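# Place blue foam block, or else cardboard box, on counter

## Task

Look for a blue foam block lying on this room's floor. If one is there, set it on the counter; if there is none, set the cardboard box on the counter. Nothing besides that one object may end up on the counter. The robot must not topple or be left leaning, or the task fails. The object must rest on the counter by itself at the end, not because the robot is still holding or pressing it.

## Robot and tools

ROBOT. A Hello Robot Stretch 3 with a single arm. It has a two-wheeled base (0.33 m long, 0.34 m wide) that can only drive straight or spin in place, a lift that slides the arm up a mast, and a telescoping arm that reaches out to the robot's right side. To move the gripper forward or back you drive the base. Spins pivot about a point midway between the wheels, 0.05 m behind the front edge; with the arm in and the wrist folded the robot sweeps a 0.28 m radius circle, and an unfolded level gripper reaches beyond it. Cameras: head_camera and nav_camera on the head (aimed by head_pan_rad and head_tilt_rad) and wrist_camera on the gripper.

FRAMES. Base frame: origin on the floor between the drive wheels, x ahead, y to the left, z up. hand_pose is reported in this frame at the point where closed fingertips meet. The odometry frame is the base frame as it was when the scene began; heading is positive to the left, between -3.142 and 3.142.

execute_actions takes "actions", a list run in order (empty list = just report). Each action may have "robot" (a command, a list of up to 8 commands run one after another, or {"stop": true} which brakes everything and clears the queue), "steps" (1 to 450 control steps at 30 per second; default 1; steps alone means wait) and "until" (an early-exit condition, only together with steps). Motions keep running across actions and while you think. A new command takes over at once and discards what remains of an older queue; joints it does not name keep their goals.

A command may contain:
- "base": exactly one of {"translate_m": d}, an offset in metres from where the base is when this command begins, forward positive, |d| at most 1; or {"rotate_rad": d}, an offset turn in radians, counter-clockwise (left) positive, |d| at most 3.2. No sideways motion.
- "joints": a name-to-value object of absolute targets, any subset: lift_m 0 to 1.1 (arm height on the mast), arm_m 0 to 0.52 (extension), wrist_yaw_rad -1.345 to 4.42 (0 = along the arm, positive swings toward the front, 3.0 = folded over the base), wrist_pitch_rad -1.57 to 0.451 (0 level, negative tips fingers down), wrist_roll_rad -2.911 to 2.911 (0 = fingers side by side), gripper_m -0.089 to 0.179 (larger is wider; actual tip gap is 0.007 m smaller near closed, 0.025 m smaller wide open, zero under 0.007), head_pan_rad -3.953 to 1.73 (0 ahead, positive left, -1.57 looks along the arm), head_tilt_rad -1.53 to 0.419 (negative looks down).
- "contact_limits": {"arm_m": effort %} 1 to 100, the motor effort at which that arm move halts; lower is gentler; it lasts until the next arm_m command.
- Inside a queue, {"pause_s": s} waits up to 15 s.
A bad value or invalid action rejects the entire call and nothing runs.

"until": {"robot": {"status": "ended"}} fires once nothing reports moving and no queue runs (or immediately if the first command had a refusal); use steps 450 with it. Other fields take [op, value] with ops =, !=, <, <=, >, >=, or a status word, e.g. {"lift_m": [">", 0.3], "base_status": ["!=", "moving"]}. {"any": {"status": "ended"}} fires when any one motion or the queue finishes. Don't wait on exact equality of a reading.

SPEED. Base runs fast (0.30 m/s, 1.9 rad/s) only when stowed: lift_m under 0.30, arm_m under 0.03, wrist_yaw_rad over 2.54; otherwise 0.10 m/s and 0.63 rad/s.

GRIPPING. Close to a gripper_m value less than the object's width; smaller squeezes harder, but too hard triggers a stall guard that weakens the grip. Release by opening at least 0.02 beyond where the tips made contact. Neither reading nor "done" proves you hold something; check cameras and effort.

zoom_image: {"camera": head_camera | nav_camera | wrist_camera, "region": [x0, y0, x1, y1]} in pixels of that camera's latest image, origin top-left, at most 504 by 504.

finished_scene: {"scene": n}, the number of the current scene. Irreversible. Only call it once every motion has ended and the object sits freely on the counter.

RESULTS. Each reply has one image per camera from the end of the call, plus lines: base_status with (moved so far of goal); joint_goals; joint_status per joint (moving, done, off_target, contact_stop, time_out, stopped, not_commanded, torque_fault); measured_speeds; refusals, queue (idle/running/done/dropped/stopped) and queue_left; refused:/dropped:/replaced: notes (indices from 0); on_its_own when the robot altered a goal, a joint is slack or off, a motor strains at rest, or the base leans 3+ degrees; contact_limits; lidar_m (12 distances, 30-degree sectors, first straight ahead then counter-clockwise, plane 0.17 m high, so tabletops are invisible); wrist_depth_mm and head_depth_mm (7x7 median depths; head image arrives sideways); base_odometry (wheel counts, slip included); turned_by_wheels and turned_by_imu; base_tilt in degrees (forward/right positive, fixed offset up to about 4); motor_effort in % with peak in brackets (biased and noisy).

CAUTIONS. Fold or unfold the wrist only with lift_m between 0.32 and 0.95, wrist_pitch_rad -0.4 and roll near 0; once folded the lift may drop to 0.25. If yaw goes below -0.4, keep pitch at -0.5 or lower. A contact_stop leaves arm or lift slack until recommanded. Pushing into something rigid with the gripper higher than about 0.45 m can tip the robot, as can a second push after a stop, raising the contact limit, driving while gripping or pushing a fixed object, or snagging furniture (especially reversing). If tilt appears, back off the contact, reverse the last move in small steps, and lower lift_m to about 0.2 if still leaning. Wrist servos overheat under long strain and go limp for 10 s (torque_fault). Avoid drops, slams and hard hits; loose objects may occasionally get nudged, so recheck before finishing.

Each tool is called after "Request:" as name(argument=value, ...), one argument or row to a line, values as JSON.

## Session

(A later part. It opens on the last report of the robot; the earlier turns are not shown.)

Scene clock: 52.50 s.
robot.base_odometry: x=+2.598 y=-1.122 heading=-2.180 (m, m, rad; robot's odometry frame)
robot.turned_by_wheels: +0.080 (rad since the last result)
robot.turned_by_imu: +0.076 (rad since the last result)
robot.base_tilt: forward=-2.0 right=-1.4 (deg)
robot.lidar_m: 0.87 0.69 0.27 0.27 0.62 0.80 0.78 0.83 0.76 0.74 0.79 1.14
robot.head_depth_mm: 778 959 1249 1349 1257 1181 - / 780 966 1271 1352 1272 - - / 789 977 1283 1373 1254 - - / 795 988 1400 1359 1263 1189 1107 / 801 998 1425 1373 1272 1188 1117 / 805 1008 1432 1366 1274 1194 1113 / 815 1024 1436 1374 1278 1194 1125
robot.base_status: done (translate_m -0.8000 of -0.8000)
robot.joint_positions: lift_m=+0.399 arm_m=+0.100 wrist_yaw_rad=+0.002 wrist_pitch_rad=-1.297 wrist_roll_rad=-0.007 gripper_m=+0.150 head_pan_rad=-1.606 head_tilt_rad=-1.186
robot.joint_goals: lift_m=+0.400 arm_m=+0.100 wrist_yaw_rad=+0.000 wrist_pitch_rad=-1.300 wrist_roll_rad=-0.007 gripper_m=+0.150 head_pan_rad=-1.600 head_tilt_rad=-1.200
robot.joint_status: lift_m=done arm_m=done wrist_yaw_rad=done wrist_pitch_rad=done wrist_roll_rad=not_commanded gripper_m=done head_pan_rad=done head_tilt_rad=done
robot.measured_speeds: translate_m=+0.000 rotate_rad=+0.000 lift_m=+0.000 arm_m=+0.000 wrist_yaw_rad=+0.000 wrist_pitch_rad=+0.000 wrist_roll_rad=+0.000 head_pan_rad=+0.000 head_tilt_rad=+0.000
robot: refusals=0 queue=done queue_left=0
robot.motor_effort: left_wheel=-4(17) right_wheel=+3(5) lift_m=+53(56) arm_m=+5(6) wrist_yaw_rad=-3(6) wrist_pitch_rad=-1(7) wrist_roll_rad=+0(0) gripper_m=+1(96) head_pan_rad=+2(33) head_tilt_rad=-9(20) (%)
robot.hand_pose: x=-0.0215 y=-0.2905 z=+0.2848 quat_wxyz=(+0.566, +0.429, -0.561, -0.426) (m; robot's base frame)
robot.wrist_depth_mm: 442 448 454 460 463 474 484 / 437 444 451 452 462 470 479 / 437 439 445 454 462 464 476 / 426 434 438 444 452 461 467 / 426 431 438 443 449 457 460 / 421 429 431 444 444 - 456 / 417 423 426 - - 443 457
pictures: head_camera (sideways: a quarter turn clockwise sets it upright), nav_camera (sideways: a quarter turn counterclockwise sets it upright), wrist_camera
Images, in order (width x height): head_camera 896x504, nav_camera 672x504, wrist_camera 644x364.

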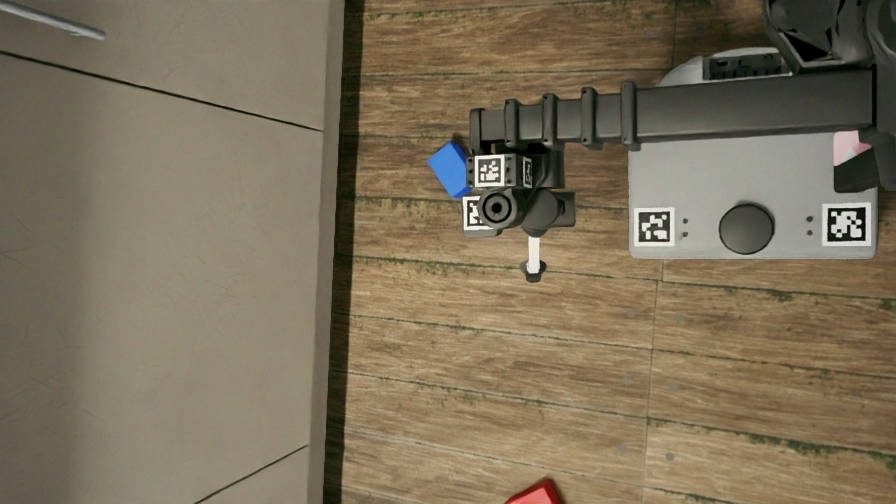

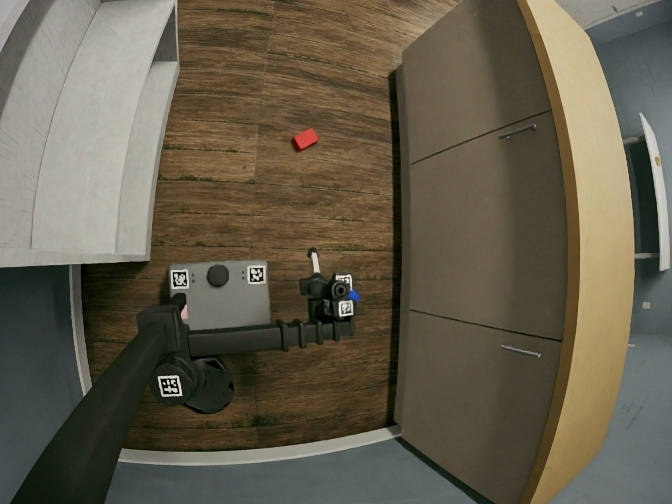

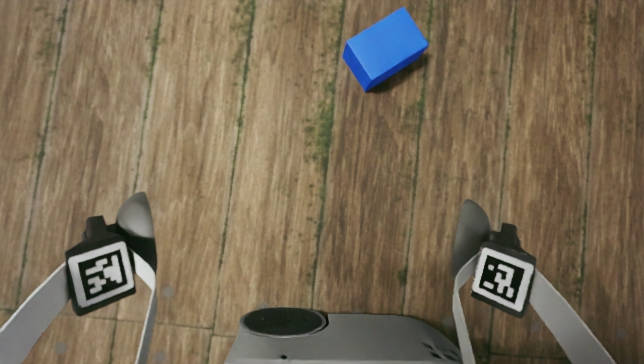

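Request:
execute_actions(
  actions=[
    {"robot":{"base":{"translate_m":-0.19},"joints":{"lift_m":0.2,"arm_m":0.19,"wrist_yaw_rad":0.5,"wrist_pitch_rad":-0.65,"gripper_m":0.175}},"steps":450,"until":{"robot":{"status":"ended"}}},
  ],
)

Scene clock: 56.30 s.
robot.base_odometry: x=+2.706 y=-0.966 heading=-2.180 (m, m, rad; robot's odometry frame)
robot.turned_by_wheels: +0.000 (rad since the last result)
robot.turned_by_imu: -0.001 (rad since the last result)
robot.base_tilt: forward=-1.9 right=-1.4 (deg)
robot.lidar_m: 1.05 0.37 0.36 0.60 0.64 0.61 0.59 0.63 0.75 0.73 0.77 1.12
robot.head_depth_mm: 761 938 1223 1342 1254 1182 - / 770 952 1242 1349 1262 - - / 773 961 1256 1375 1264 - - / 779 972 1273 1380 1265 1188 1100 / 784 976 1295 1367 1272 1189 1114 / 793 990 1432 1375 1278 1194 1120 / 800 997 1429 1377 1280 1198 1125
robot.base_status: done (translate_m -0.1900 of -0.1900)
robot.joint_positions: lift_m=+0.201 arm_m=+0.190 wrist_yaw_rad=+0.497 wrist_pitch_rad=-0.670 wrist_roll_rad=-0.007 gripper_m=+0.175 head_pan_rad=-1.606 head_tilt_rad=-1.186
robot.joint_goals: lift_m=+0.200 arm_m=+0.190 wrist_yaw_rad=+0.500 wrist_pitch_rad=-0.650 wrist_roll_rad=-0.007 gripper_m=+0.175 head_pan_rad=-1.600 head_tilt_rad=-1.200
robot.joint_status: lift_m=done arm_m=done wrist_yaw_rad=done wrist_pitch_rad=done wrist_roll_rad=not_commanded gripper_m=done head_pan_rad=done head_tilt_rad=done
robot.measured_speeds: translate_m=+0.000 rotate_rad=+0.000 lift_m=+0.000 arm_m=+0.000 wrist_yaw_rad=+0.000 wrist_pitch_rad=+0.000 wrist_roll_rad=+0.000 head_pan_rad=+0.000 head_tilt_rad=+0.000
robot: refusals=0 queue=done queue_left=0
robot.motor_effort: left_wheel=-3(10) right_wheel=+3(4) lift_m=+16(53) arm_m=+5(5) wrist_yaw_rad=+2(2) wrist_pitch_rad=+7(7) wrist_roll_rad=+0(0) gripper_m=+1(92) head_pan_rad=+3(3) head_tilt_rad=-9(8) (%)
robot.hand_pose: x=+0.0671 y=-0.4981 z=+0.1614 quat_wxyz=(+0.707, +0.390, -0.587, -0.060) (m; robot's base frame)
robot.wrist_depth_mm: 586 581 508 423 304 266 235 / 492 495 513 481 401 342 254 / 425 430 441 450 440 382 331 / 369 378 385 392 400 400 361 / 338 338 343 346 354 369 368 / - 302 304 266 317 315 328 / 273 275 274 266 286 293 293
pictures: head_camera (sideways: a quarter turn clockwise sets it upright), nav_camera (sideways: a quarter turn counterclockwise sets it upright), wrist_camera
Images, in order (width x height): head_camera 896x504, nav_camera 672x504, wrist_camera 644x364.

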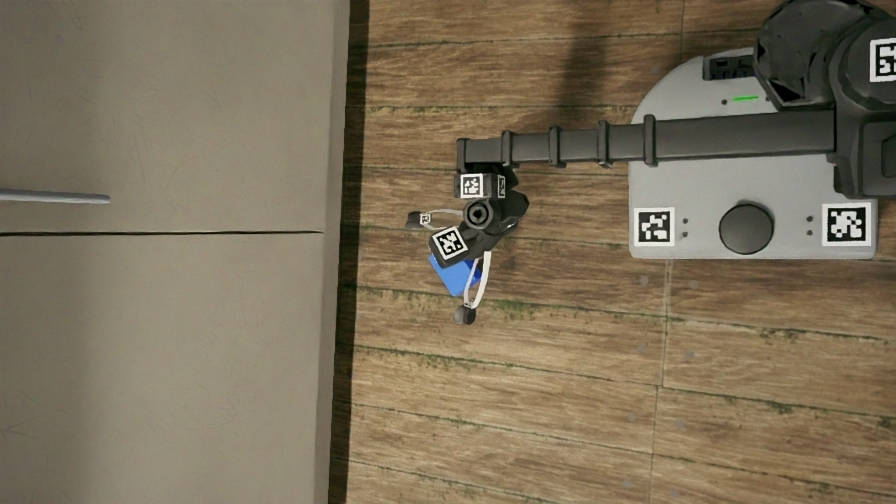

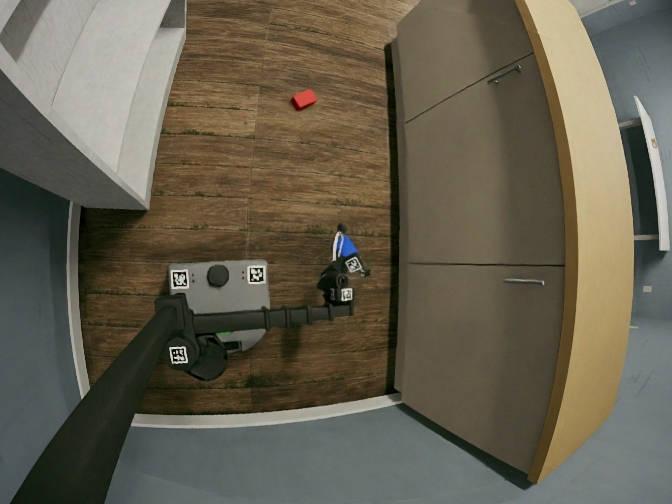

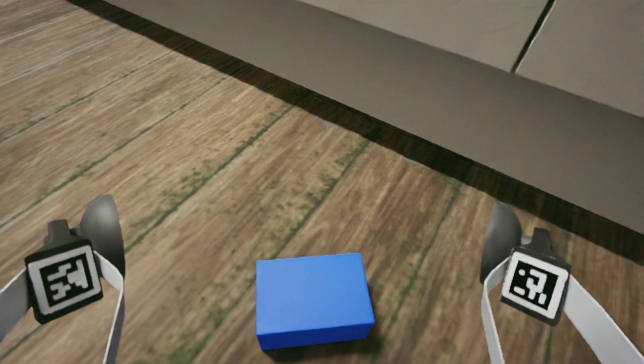

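Nicely centred. Lower partially.

Request:
execute_actions(
  actions=[
    {"robot":{"joints":{"lift_m":0.072}},"steps":450,"until":{"robot":{"status":"ended"}}},
  ],
)

Scene clock: 58.30 s.
robot.base_odometry: x=+2.706 y=-0.966 heading=-2.180 (m, m, rad; robot's odometry frame)
robot.turned_by_wheels: +0.000 (rad since the last result)
robot.turned_by_imu: +0.000 (rad since the last result)
robot.base_tilt: forward=-2.0 right=-1.4 (deg)
robot.lidar_m: 1.05 0.37 0.36 0.60 0.63 0.61 0.59 0.63 0.74 0.73 0.77 1.12
robot.head_depth_mm: 761 937 1232 1340 1251 1179 1091 / 766 950 1246 1343 1261 - - / 774 954 1264 1370 1262 - - / 780 969 1280 1371 1263 1183 1102 / 786 977 1298 1371 1273 1191 1114 / 792 987 1429 1370 1274 1190 1119 / 799 998 1424 1370 1278 1196 1118
robot.base_status: done (translate_m -0.1900 of -0.1900)
robot.joint_positions: lift_m=+0.073 arm_m=+0.190 wrist_yaw_rad=+0.497 wrist_pitch_rad=-0.669 wrist_roll_rad=-0.007 gripper_m=+0.175 head_pan_rad=-1.606 head_tilt_rad=-1.186
robot.joint_goals: lift_m=+0.072 arm_m=+0.190 wrist_yaw_rad=+0.500 wrist_pitch_rad=-0.650 wrist_roll_rad=-0.007 gripper_m=+0.175 head_pan_rad=-1.600 head_tilt_rad=-1.200
robot.joint_status: lift_m=done arm_m=done wrist_yaw_rad=done wrist_pitch_rad=done wrist_roll_rad=not_commanded gripper_m=done head_pan_rad=done head_tilt_rad=done
robot.measured_speeds: translate_m=+0.000 rotate_rad=+0.000 lift_m=+0.000 arm_m=+0.000 wrist_yaw_rad=+0.000 wrist_pitch_rad=+0.000 wrist_roll_rad=+0.000 head_pan_rad=+0.000 head_tilt_rad=+0.000
robot: refusals=0 queue=done queue_left=0
robot.motor_effort: left_wheel=-4(3) right_wheel=+3(3) lift_m=+16(16) arm_m=+4(5) wrist_yaw_rad=+3(2) wrist_pitch_rad=+6(7) wrist_roll_rad=+0(0) gripper_m=+1(0) head_pan_rad=+2(2) head_tilt_rad=-9(9) (%)
robot.hand_pose: x=+0.0671 y=-0.4982 z=+0.0335 quat_wxyz=(+0.707, +0.390, -0.587, -0.060) (m; robot's base frame)
robot.wrist_depth_mm: 342 351 361 370 355 313 277 / 286 293 301 308 316 321 301 / 247 251 256 262 269 276 282 / 216 220 213 171 228 237 243 / 197 196 157 153 162 214 214 / - 176 175 176 182 184 192 / 158 161 163 165 167 170 171
pictures: head_camera (sideways: a quarter turn clockwise sets it upright), nav_camera (sideways: a quarter turn counterclockwise sets it upright), wrist_camera
Images, in order (width x height): head_camera 896x504, nav_camera 672x504, wrist_camera 644x364.

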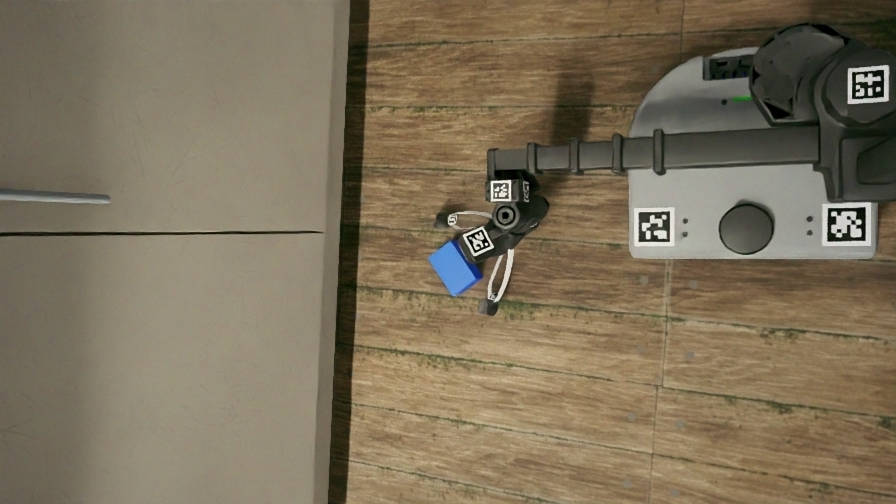

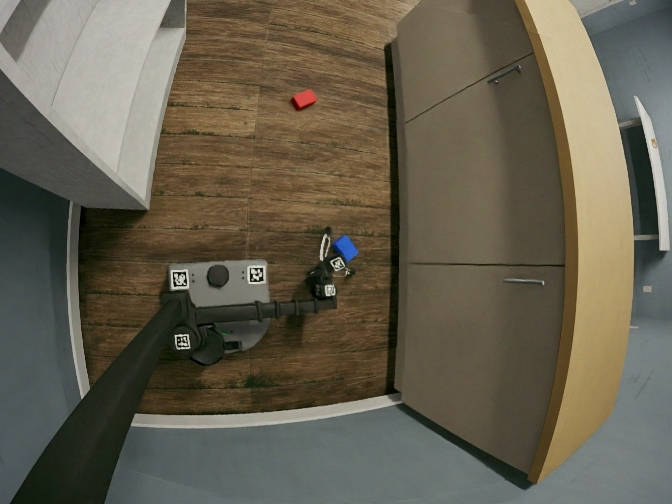

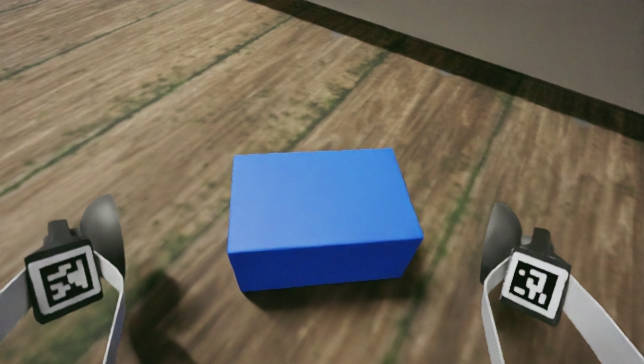

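Request:
execute_actions(
  actions=[
    {"robot":[{"joints":{"arm_m":0.205}},{"joints":{"gripper_m":0.03}},{"joints":{"lift_m":0.2}}],"steps":450,"until":{"robot":{"status":"ended"}}},
  ],
)

Scene clock: 63.00 s.
robot.base_odometry: x=+2.706 y=-0.966 heading=-2.180 (m, m, rad; robot's odometry frame)
robot.turned_by_wheels: +0.000 (rad since the last result)
robot.turned_by_imu: -0.001 (rad since the last result)
robot.base_tilt: forward=-1.9 right=-1.4 (deg)
robot.lidar_m: 1.05 0.37 0.37 0.60 0.63 0.61 0.59 0.63 0.74 0.47 0.78 1.12
robot.head_depth_mm: 761 943 1224 1349 1252 1186 - / 768 948 1242 1344 1252 - - / 770 956 1259 1389 1258 - - / 778 966 1276 1342 1270 1184 1103 / 785 977 1291 1362 1269 1184 1122 / 793 991 1420 1367 1275 1192 1123 / 801 998 1435 1376 1276 1196 1125
robot.base_status: done (translate_m -0.1900 of -0.1900)
robot.joint_positions: lift_m=+0.199 arm_m=+0.205 wrist_yaw_rad=+0.497 wrist_pitch_rad=-0.669 wrist_roll_rad=-0.007 gripper_m=+0.041 head_pan_rad=-1.606 head_tilt_rad=-1.186
robot.joint_goals: lift_m=+0.200 arm_m=+0.205 wrist_yaw_rad=+0.500 wrist_pitch_rad=-0.650 wrist_roll_rad=-0.007 gripper_m=+0.040 head_pan_rad=-1.600 head_tilt_rad=-1.200
robot.joint_status: lift_m=done arm_m=done wrist_yaw_rad=done wrist_pitch_rad=done wrist_roll_rad=not_commanded gripper_m=done head_pan_rad=done head_tilt_rad=done
robot.measured_speeds: translate_m=+0.000 rotate_rad=+0.000 lift_m=+0.000 arm_m=+0.000 wrist_yaw_rad=+0.000 wrist_pitch_rad=+0.000 wrist_roll_rad=+0.000 head_pan_rad=+0.000 head_tilt_rad=+0.000
robot: refusals=0 queue=done queue_left=0
robot.on_its_own: gripper_m is held at +0.040, not at your +0.030, by its stall guard, which is still easing
robot.motor_effort: left_wheel=-3(4) right_wheel=+3(2) lift_m=+54(55) arm_m=+5(5) wrist_yaw_rad=+3(3) wrist_pitch_rad=+6(7) wrist_roll_rad=+0(0) gripper_m=-19(100) head_pan_rad=+4(3) head_tilt_rad=-9(8) (%)
robot.hand_pose: x=+0.0671 y=-0.5132 z=+0.1602 quat_wxyz=(+0.707, +0.390, -0.587, -0.060) (m; robot's base frame)
robot.wrist_depth_mm: 576 580 493 405 290 253 224 / 490 499 511 458 386 283 242 / 420 429 442 445 430 364 315 / 369 375 377 168 399 395 345 / 331 339 147 149 151 359 360 / 297 300 138 142 166 324 324 / 274 275 277 283 287 292 294
pictures: head_camera (sideways: a quarter turn clockwise sets it upright), nav_camera (sideways: a quarter turn counterclockwise sets it upright), wrist_camera
Images, in order (width x height): head_camera 896x504, nav_camera 672x504, wrist_camera 644x364.

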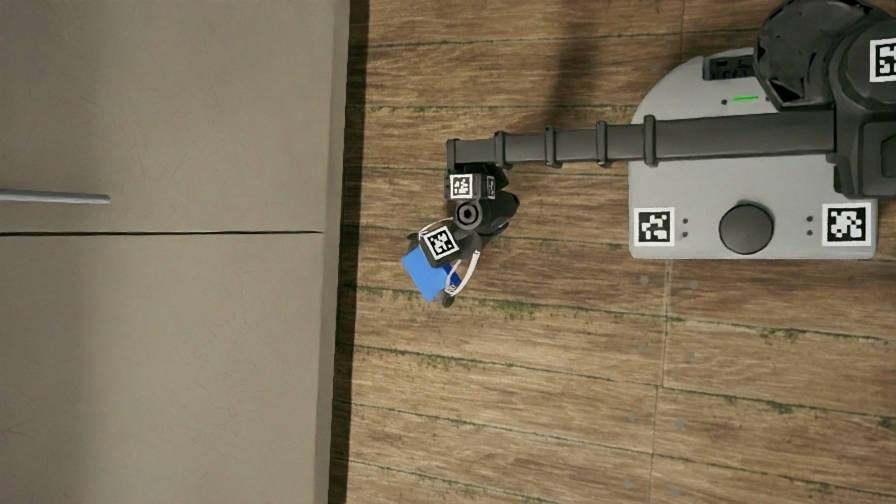

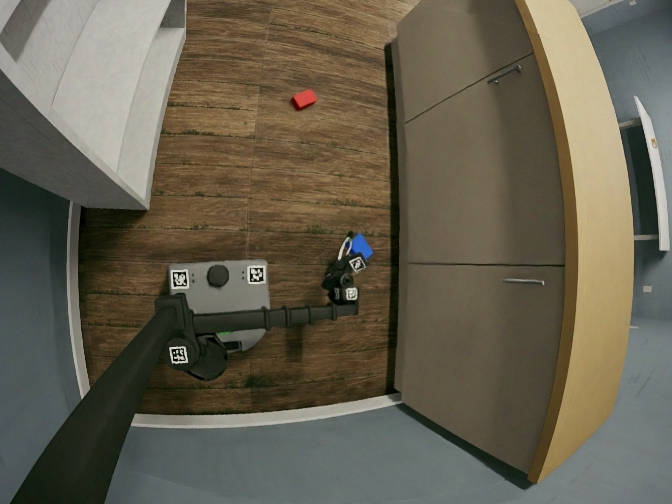

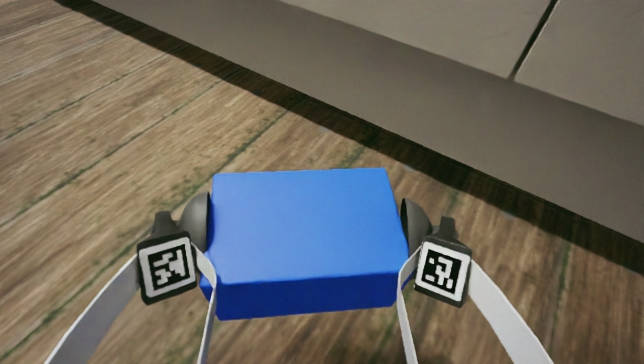

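Request:
execute_actions(
  actions=[
    {"robot":[{"joints":{"lift_m":1.09,"arm_m":0.15,"wrist_yaw_rad":0.0,"head_tilt_rad":-0.6}}],"steps":450,"until":{"robot":{"status":"ended"}}},
  ],
)

Scene clock: 71.93 s.
robot.base_odometry: x=+2.706 y=-0.966 heading=-2.180 (m, m, rad; robot's odometry frame)
robot.turned_by_wheels: +0.000 (rad since the last result)
robot.turned_by_imu: -0.001 (rad since the last result)
robot.base_tilt: forward=-1.9 right=-1.3 (deg)
robot.lidar_m: 1.05 0.37 0.37 0.60 0.64 0.61 0.59 0.63 0.75 0.73 0.77 1.12
robot.head_depth_mm: - - 862 809 927 1086 1238 / - - 862 818 939 1103 1247 / - - - 836 948 1119 1246 / 3486 3869 985 846 964 1126 1247 / 3455 3853 907 841 972 1148 1243 / 3528 3857 911 854 983 1163 1248 / 3595 3801 908 862 993 1181 1247
robot.base_status: done (translate_m -0.1900 of -0.1900)
robot.joint_positions: lift_m=+1.089 arm_m=+0.150 wrist_yaw_rad=+0.003 wrist_pitch_rad=-0.669 wrist_roll_rad=-0.007 gripper_m=+0.048 head_pan_rad=-1.606 head_tilt_rad=-0.606
robot.joint_goals: lift_m=+1.090 arm_m=+0.150 wrist_yaw_rad=+0.000 wrist_pitch_rad=-0.650 wrist_roll_rad=-0.007 gripper_m=+0.047 head_pan_rad=-1.600 head_tilt_rad=-0.600
robot.joint_status: lift_m=done arm_m=done wrist_yaw_rad=done wrist_pitch_rad=done wrist_roll_rad=not_commanded gripper_m=done head_pan_rad=done head_tilt_rad=done
robot.measured_speeds: translate_m=+0.000 rotate_rad=+0.000 lift_m=+0.000 arm_m=+0.000 wrist_yaw_rad=+0.000 wrist_pitch_rad=+0.000 wrist_roll_rad=+0.000 head_pan_rad=+0.000 head_tilt_rad=+0.000
robot: refusals=0 queue=done queue_left=0
robot.on_its_own: gripper_m is held at +0.047, not at your +0.030, by its stall guard, which is not easing now
robot.motor_effort: left_wheel=-3(4) right_wheel=+2(3) lift_m=+54(52) arm_m=-5(6) wrist_yaw_rad=-3(4) wrist_pitch_rad=+7(7) wrist_roll_rad=+0(0) gripper_m=-22(23) head_pan_rad=+3(3) head_tilt_rad=+4(38) (%)
robot.hand_pose: x=-0.0210 y=-0.4813 z=+1.0502 quat_wxyz=(+0.671, +0.234, -0.665, -0.231) (m; robot's base frame)
robot.wrist_depth_mm: 549 555 576 600 619 642 659 / 455 470 482 495 505 522 534 / 435 427 427 427 429 441 448 / 566 548 329 168 475 477 437 / 708 664 146 149 153 584 559 / - 969 138 143 167 730 666 / - - - - - - 674
pictures: head_camera (sideways: a quarter turn clockwise sets it upright), nav_camera (sideways: a quarter turn counterclockwise sets it upright), wrist_camera
Images, in order (width x height): head_camera 896x504, nav_camera 672x504, wrist_camera 644x364.

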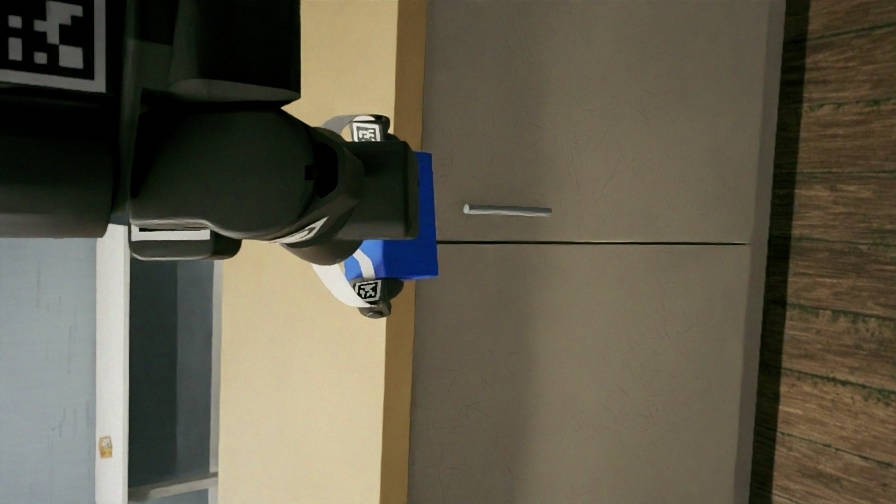

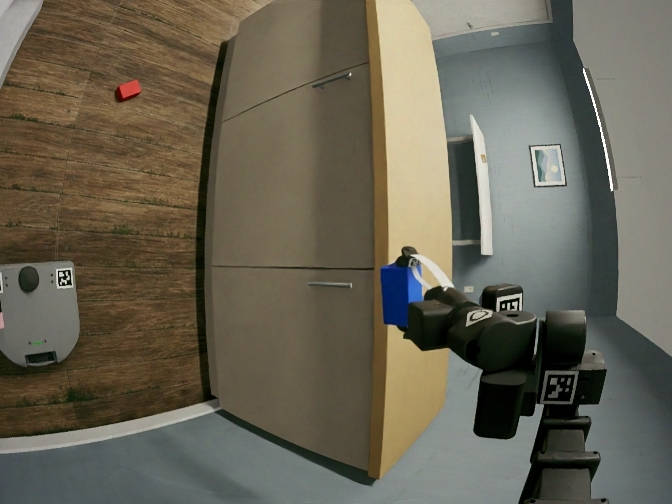

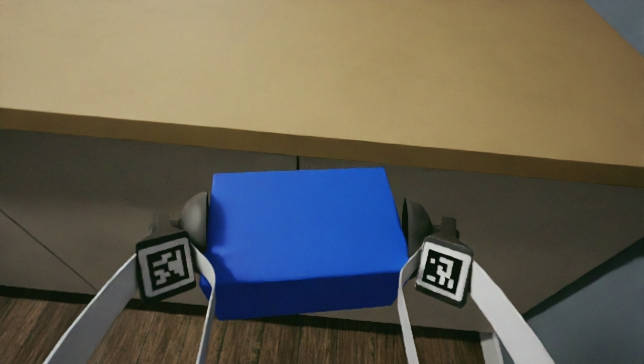

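Request:
execute_actions(
  actions=[
    {"robot":[{"joints":{"lift_m":1.0,"arm_m":0.3}},{"joints":{"arm_m":0.52}},{"joints":{"lift_m":0.96}}],"steps":450,"until":{"robot":{"status":"ended"}}},
  ],
)

Scene clock: 77.67 s.
robot.base_odometry: x=+2.706 y=-0.966 heading=-2.180 (m, m, rad; robot's odometry frame)
robot.turned_by_wheels: +0.000 (rad since the last result)
robot.turned_by_imu: -0.001 (rad since the last result)
robot.base_tilt: forward=-2.0 right=-1.4 (deg)
robot.lidar_m: 1.05 0.37 0.36 0.60 0.63 0.60 0.59 0.63 0.75 0.73 0.77 1.12
robot.head_depth_mm: 2640 2431 - 829 927 1083 1242 / 3537 - 886 817 939 1104 1246 / 3515 - 862 824 949 1113 1241 / 3549 3788 840 836 963 1135 1244 / 3519 3868 910 843 977 1148 1247 / 3570 3861 912 852 984 1159 1249 / 3559 3888 914 859 1000 1180 1242
robot.base_status: done (translate_m -0.1900 of -0.1900)
robot.joint_positions: lift_m=+0.969 arm_m=+0.519 wrist_yaw_rad=+0.002 wrist_pitch_rad=-0.623 wrist_roll_rad=-0.007 gripper_m=+0.048 head_pan_rad=-1.606 head_tilt_rad=-0.606
robot.joint_goals: lift_m=+0.969 arm_m=+0.520 wrist_yaw_rad=+0.000 wrist_pitch_rad=-0.650 wrist_roll_rad=-0.007 gripper_m=+0.047 head_pan_rad=-1.600 head_tilt_rad=-0.600
robot.joint_status: lift_m=contact_stop arm_m=done wrist_yaw_rad=done wrist_pitch_rad=done wrist_roll_rad=not_commanded gripper_m=done head_pan_rad=done head_tilt_rad=done
robot.measured_speeds: translate_m=+0.000 rotate_rad=+0.000 lift_m=-0.005 arm_m=+0.000 wrist_yaw_rad=+0.000 wrist_pitch_rad=+0.120 wrist_roll_rad=+0.000 head_pan_rad=+0.000 head_tilt_rad=+0.000
robot: refusals=0 queue=dropped queue_left=0
robot.on_its_own: gripper_m is held at +0.047, not at your +0.030, by its stall guard, which is not easing now; lift_m is slack since a contact_stop, until your next command for it (your +0.960 is given up)
robot.motor_effort: left_wheel=-4(4) right_wheel=+3(2) lift_m=+36(54) arm_m=+4(7) wrist_yaw_rad=-2(3) wrist_pitch_rad=-12(14) wrist_roll_rad=+0(0) gripper_m=-21(22) head_pan_rad=+3(2) head_tilt_rad=+3(4) (%)
robot.hand_pose: x=-0.0212 y=-0.8575 z=+0.9384 quat_wxyz=(+0.676, +0.218, -0.670, -0.216) (m; robot's base frame)
robot.wrist_depth_mm: 363 375 386 400 414 431 450 / 297 301 311 319 329 338 350 / 249 255 259 267 273 280 287 / 215 220 219 169 233 238 243 / 191 195 145 147 149 208 211 / 170 170 135 141 157 184 187 / 156 155 157 160 162 164 167
pictures: head_camera (sideways: a quarter turn clockwise sets it upright), nav_camera (sideways: a quarter turn counterclockwise sets it upright), wrist_camera
Images, in order (width x height): head_camera 896x504, nav_camera 672x504, wrist_camera 644x364.

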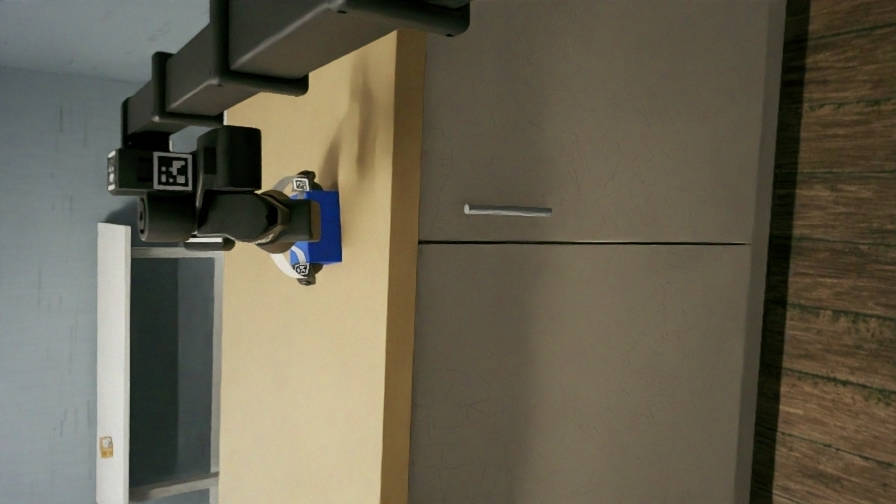

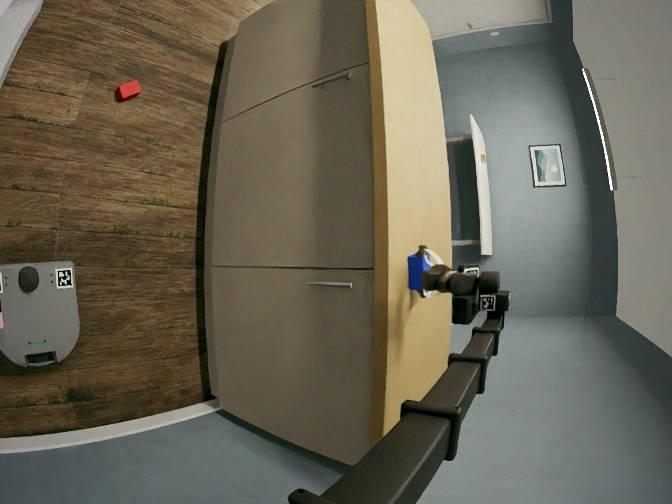

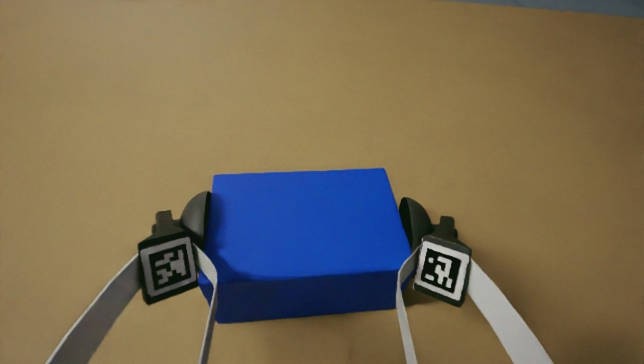

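Request:
execute_actions(
  actions=[
    {"robot":[{"joints":{"lift_m":0.975,"gripper_m":0.16}},{"joints":{"lift_m":1.05,"arm_m":0.4}}],"steps":450,"until":{"robot":{"status":"ended"}}},
  ],
)

Scene clock: 81.47 s.
robot.base_odometry: x=+2.706 y=-0.966 heading=-2.180 (m, m, rad; robot's odometry frame)
robot.turned_by_wheels: +0.000 (rad since the last result)
robot.turned_by_imu: +0.000 (rad since the last result)
robot.base_tilt: forward=-1.9 right=-1.4 (deg)
robot.lidar_m: 1.05 0.37 0.37 0.60 0.63 0.61 0.59 0.63 0.75 0.73 0.77 1.12
robot.head_depth_mm: - 2354 904 812 926 1085 1244 / - 1221 909 815 938 1106 1246 / - - 849 821 951 1113 1238 / 3482 3836 844 835 958 1134 1240 / 3544 3845 892 841 971 1151 1245 / 3542 3948 912 853 982 1162 1251 / 3512 3830 909 863 998 1180 1247
robot.base_status: done (translate_m -0.1900 of -0.1900)
robot.joint_positions: lift_m=+1.049 arm_m=+0.400 wrist_yaw_rad=+0.001 wrist_pitch_rad=-0.661 wrist_roll_rad=-0.007 gripper_m=+0.160 head_pan_rad=-1.606 head_tilt_rad=-0.606
robot.joint_goals: lift_m=+1.050 arm_m=+0.400 wrist_yaw_rad=+0.000 wrist_pitch_rad=-0.650 wrist_roll_rad=-0.007 gripper_m=+0.160 head_pan_rad=-1.600 head_tilt_rad=-0.600
robot.joint_status: lift_m=done arm_m=done wrist_yaw_rad=done wrist_pitch_rad=done wrist_roll_rad=not_commanded gripper_m=done head_pan_rad=done head_tilt_rad=done
robot.measured_speeds: translate_m=+0.000 rotate_rad=+0.000 lift_m=+0.000 arm_m=+0.000 wrist_yaw_rad=+0.000 wrist_pitch_rad=+0.000 wrist_roll_rad=+0.000 head_pan_rad=+0.000 head_tilt_rad=+0.000
robot: refusals=0 queue=done queue_left=0
robot.motor_effort: left_wheel=-3(3) right_wheel=+2(3) lift_m=+53(54) arm_m=-5(6) wrist_yaw_rad=-1(2) wrist_pitch_rad=+4(10) wrist_roll_rad=+0(0) gripper_m=+0(97) head_pan_rad=+2(3) head_tilt_rad=+4(3) (%)
robot.hand_pose: x=-0.0213 y=-0.7328 z=+1.0118 quat_wxyz=(+0.672, +0.231, -0.666, -0.228) (m; robot's base frame)
robot.wrist_depth_mm: 472 487 509 521 537 558 575 / 398 405 418 428 437 453 468 / 341 349 353 298 374 384 392 / 299 307 304 282 324 329 337 / 268 273 274 280 285 298 295 / - 240 248 252 255 - 265 / 363 245 232 232 232 234 238
pictures: head_camera (sideways: a quarter turn clockwise sets it upright), nav_camera (sideways: a quarter turn counterclockwise sets it upright), wrist_camera
Images, in order (width x height): head_camera 896x504, nav_camera 672x504, wrist_camera 644x364.

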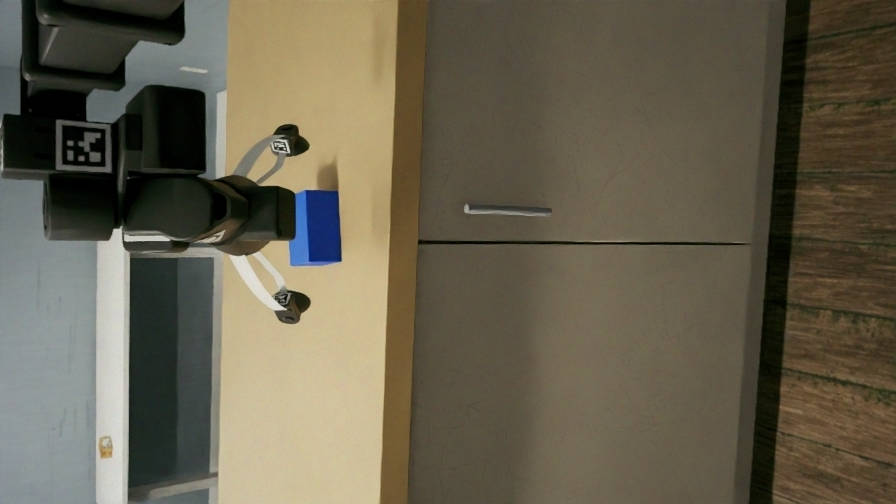

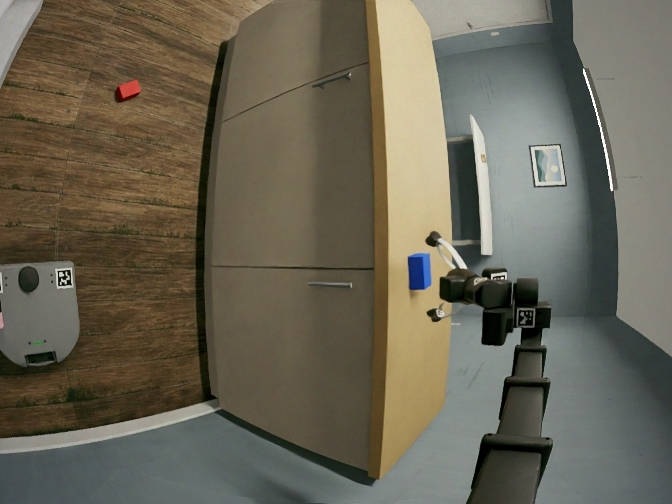

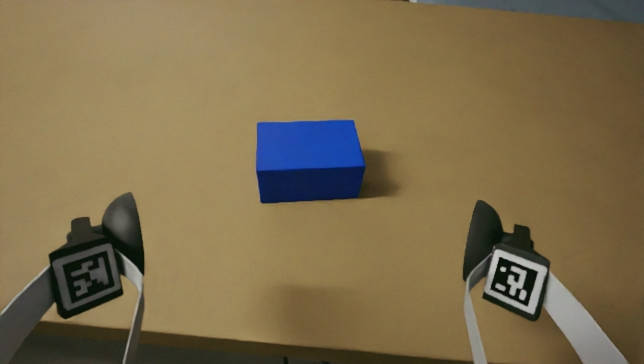

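Request:
finished_scene(
  scene=1,
)

The scene is finished: the task was done.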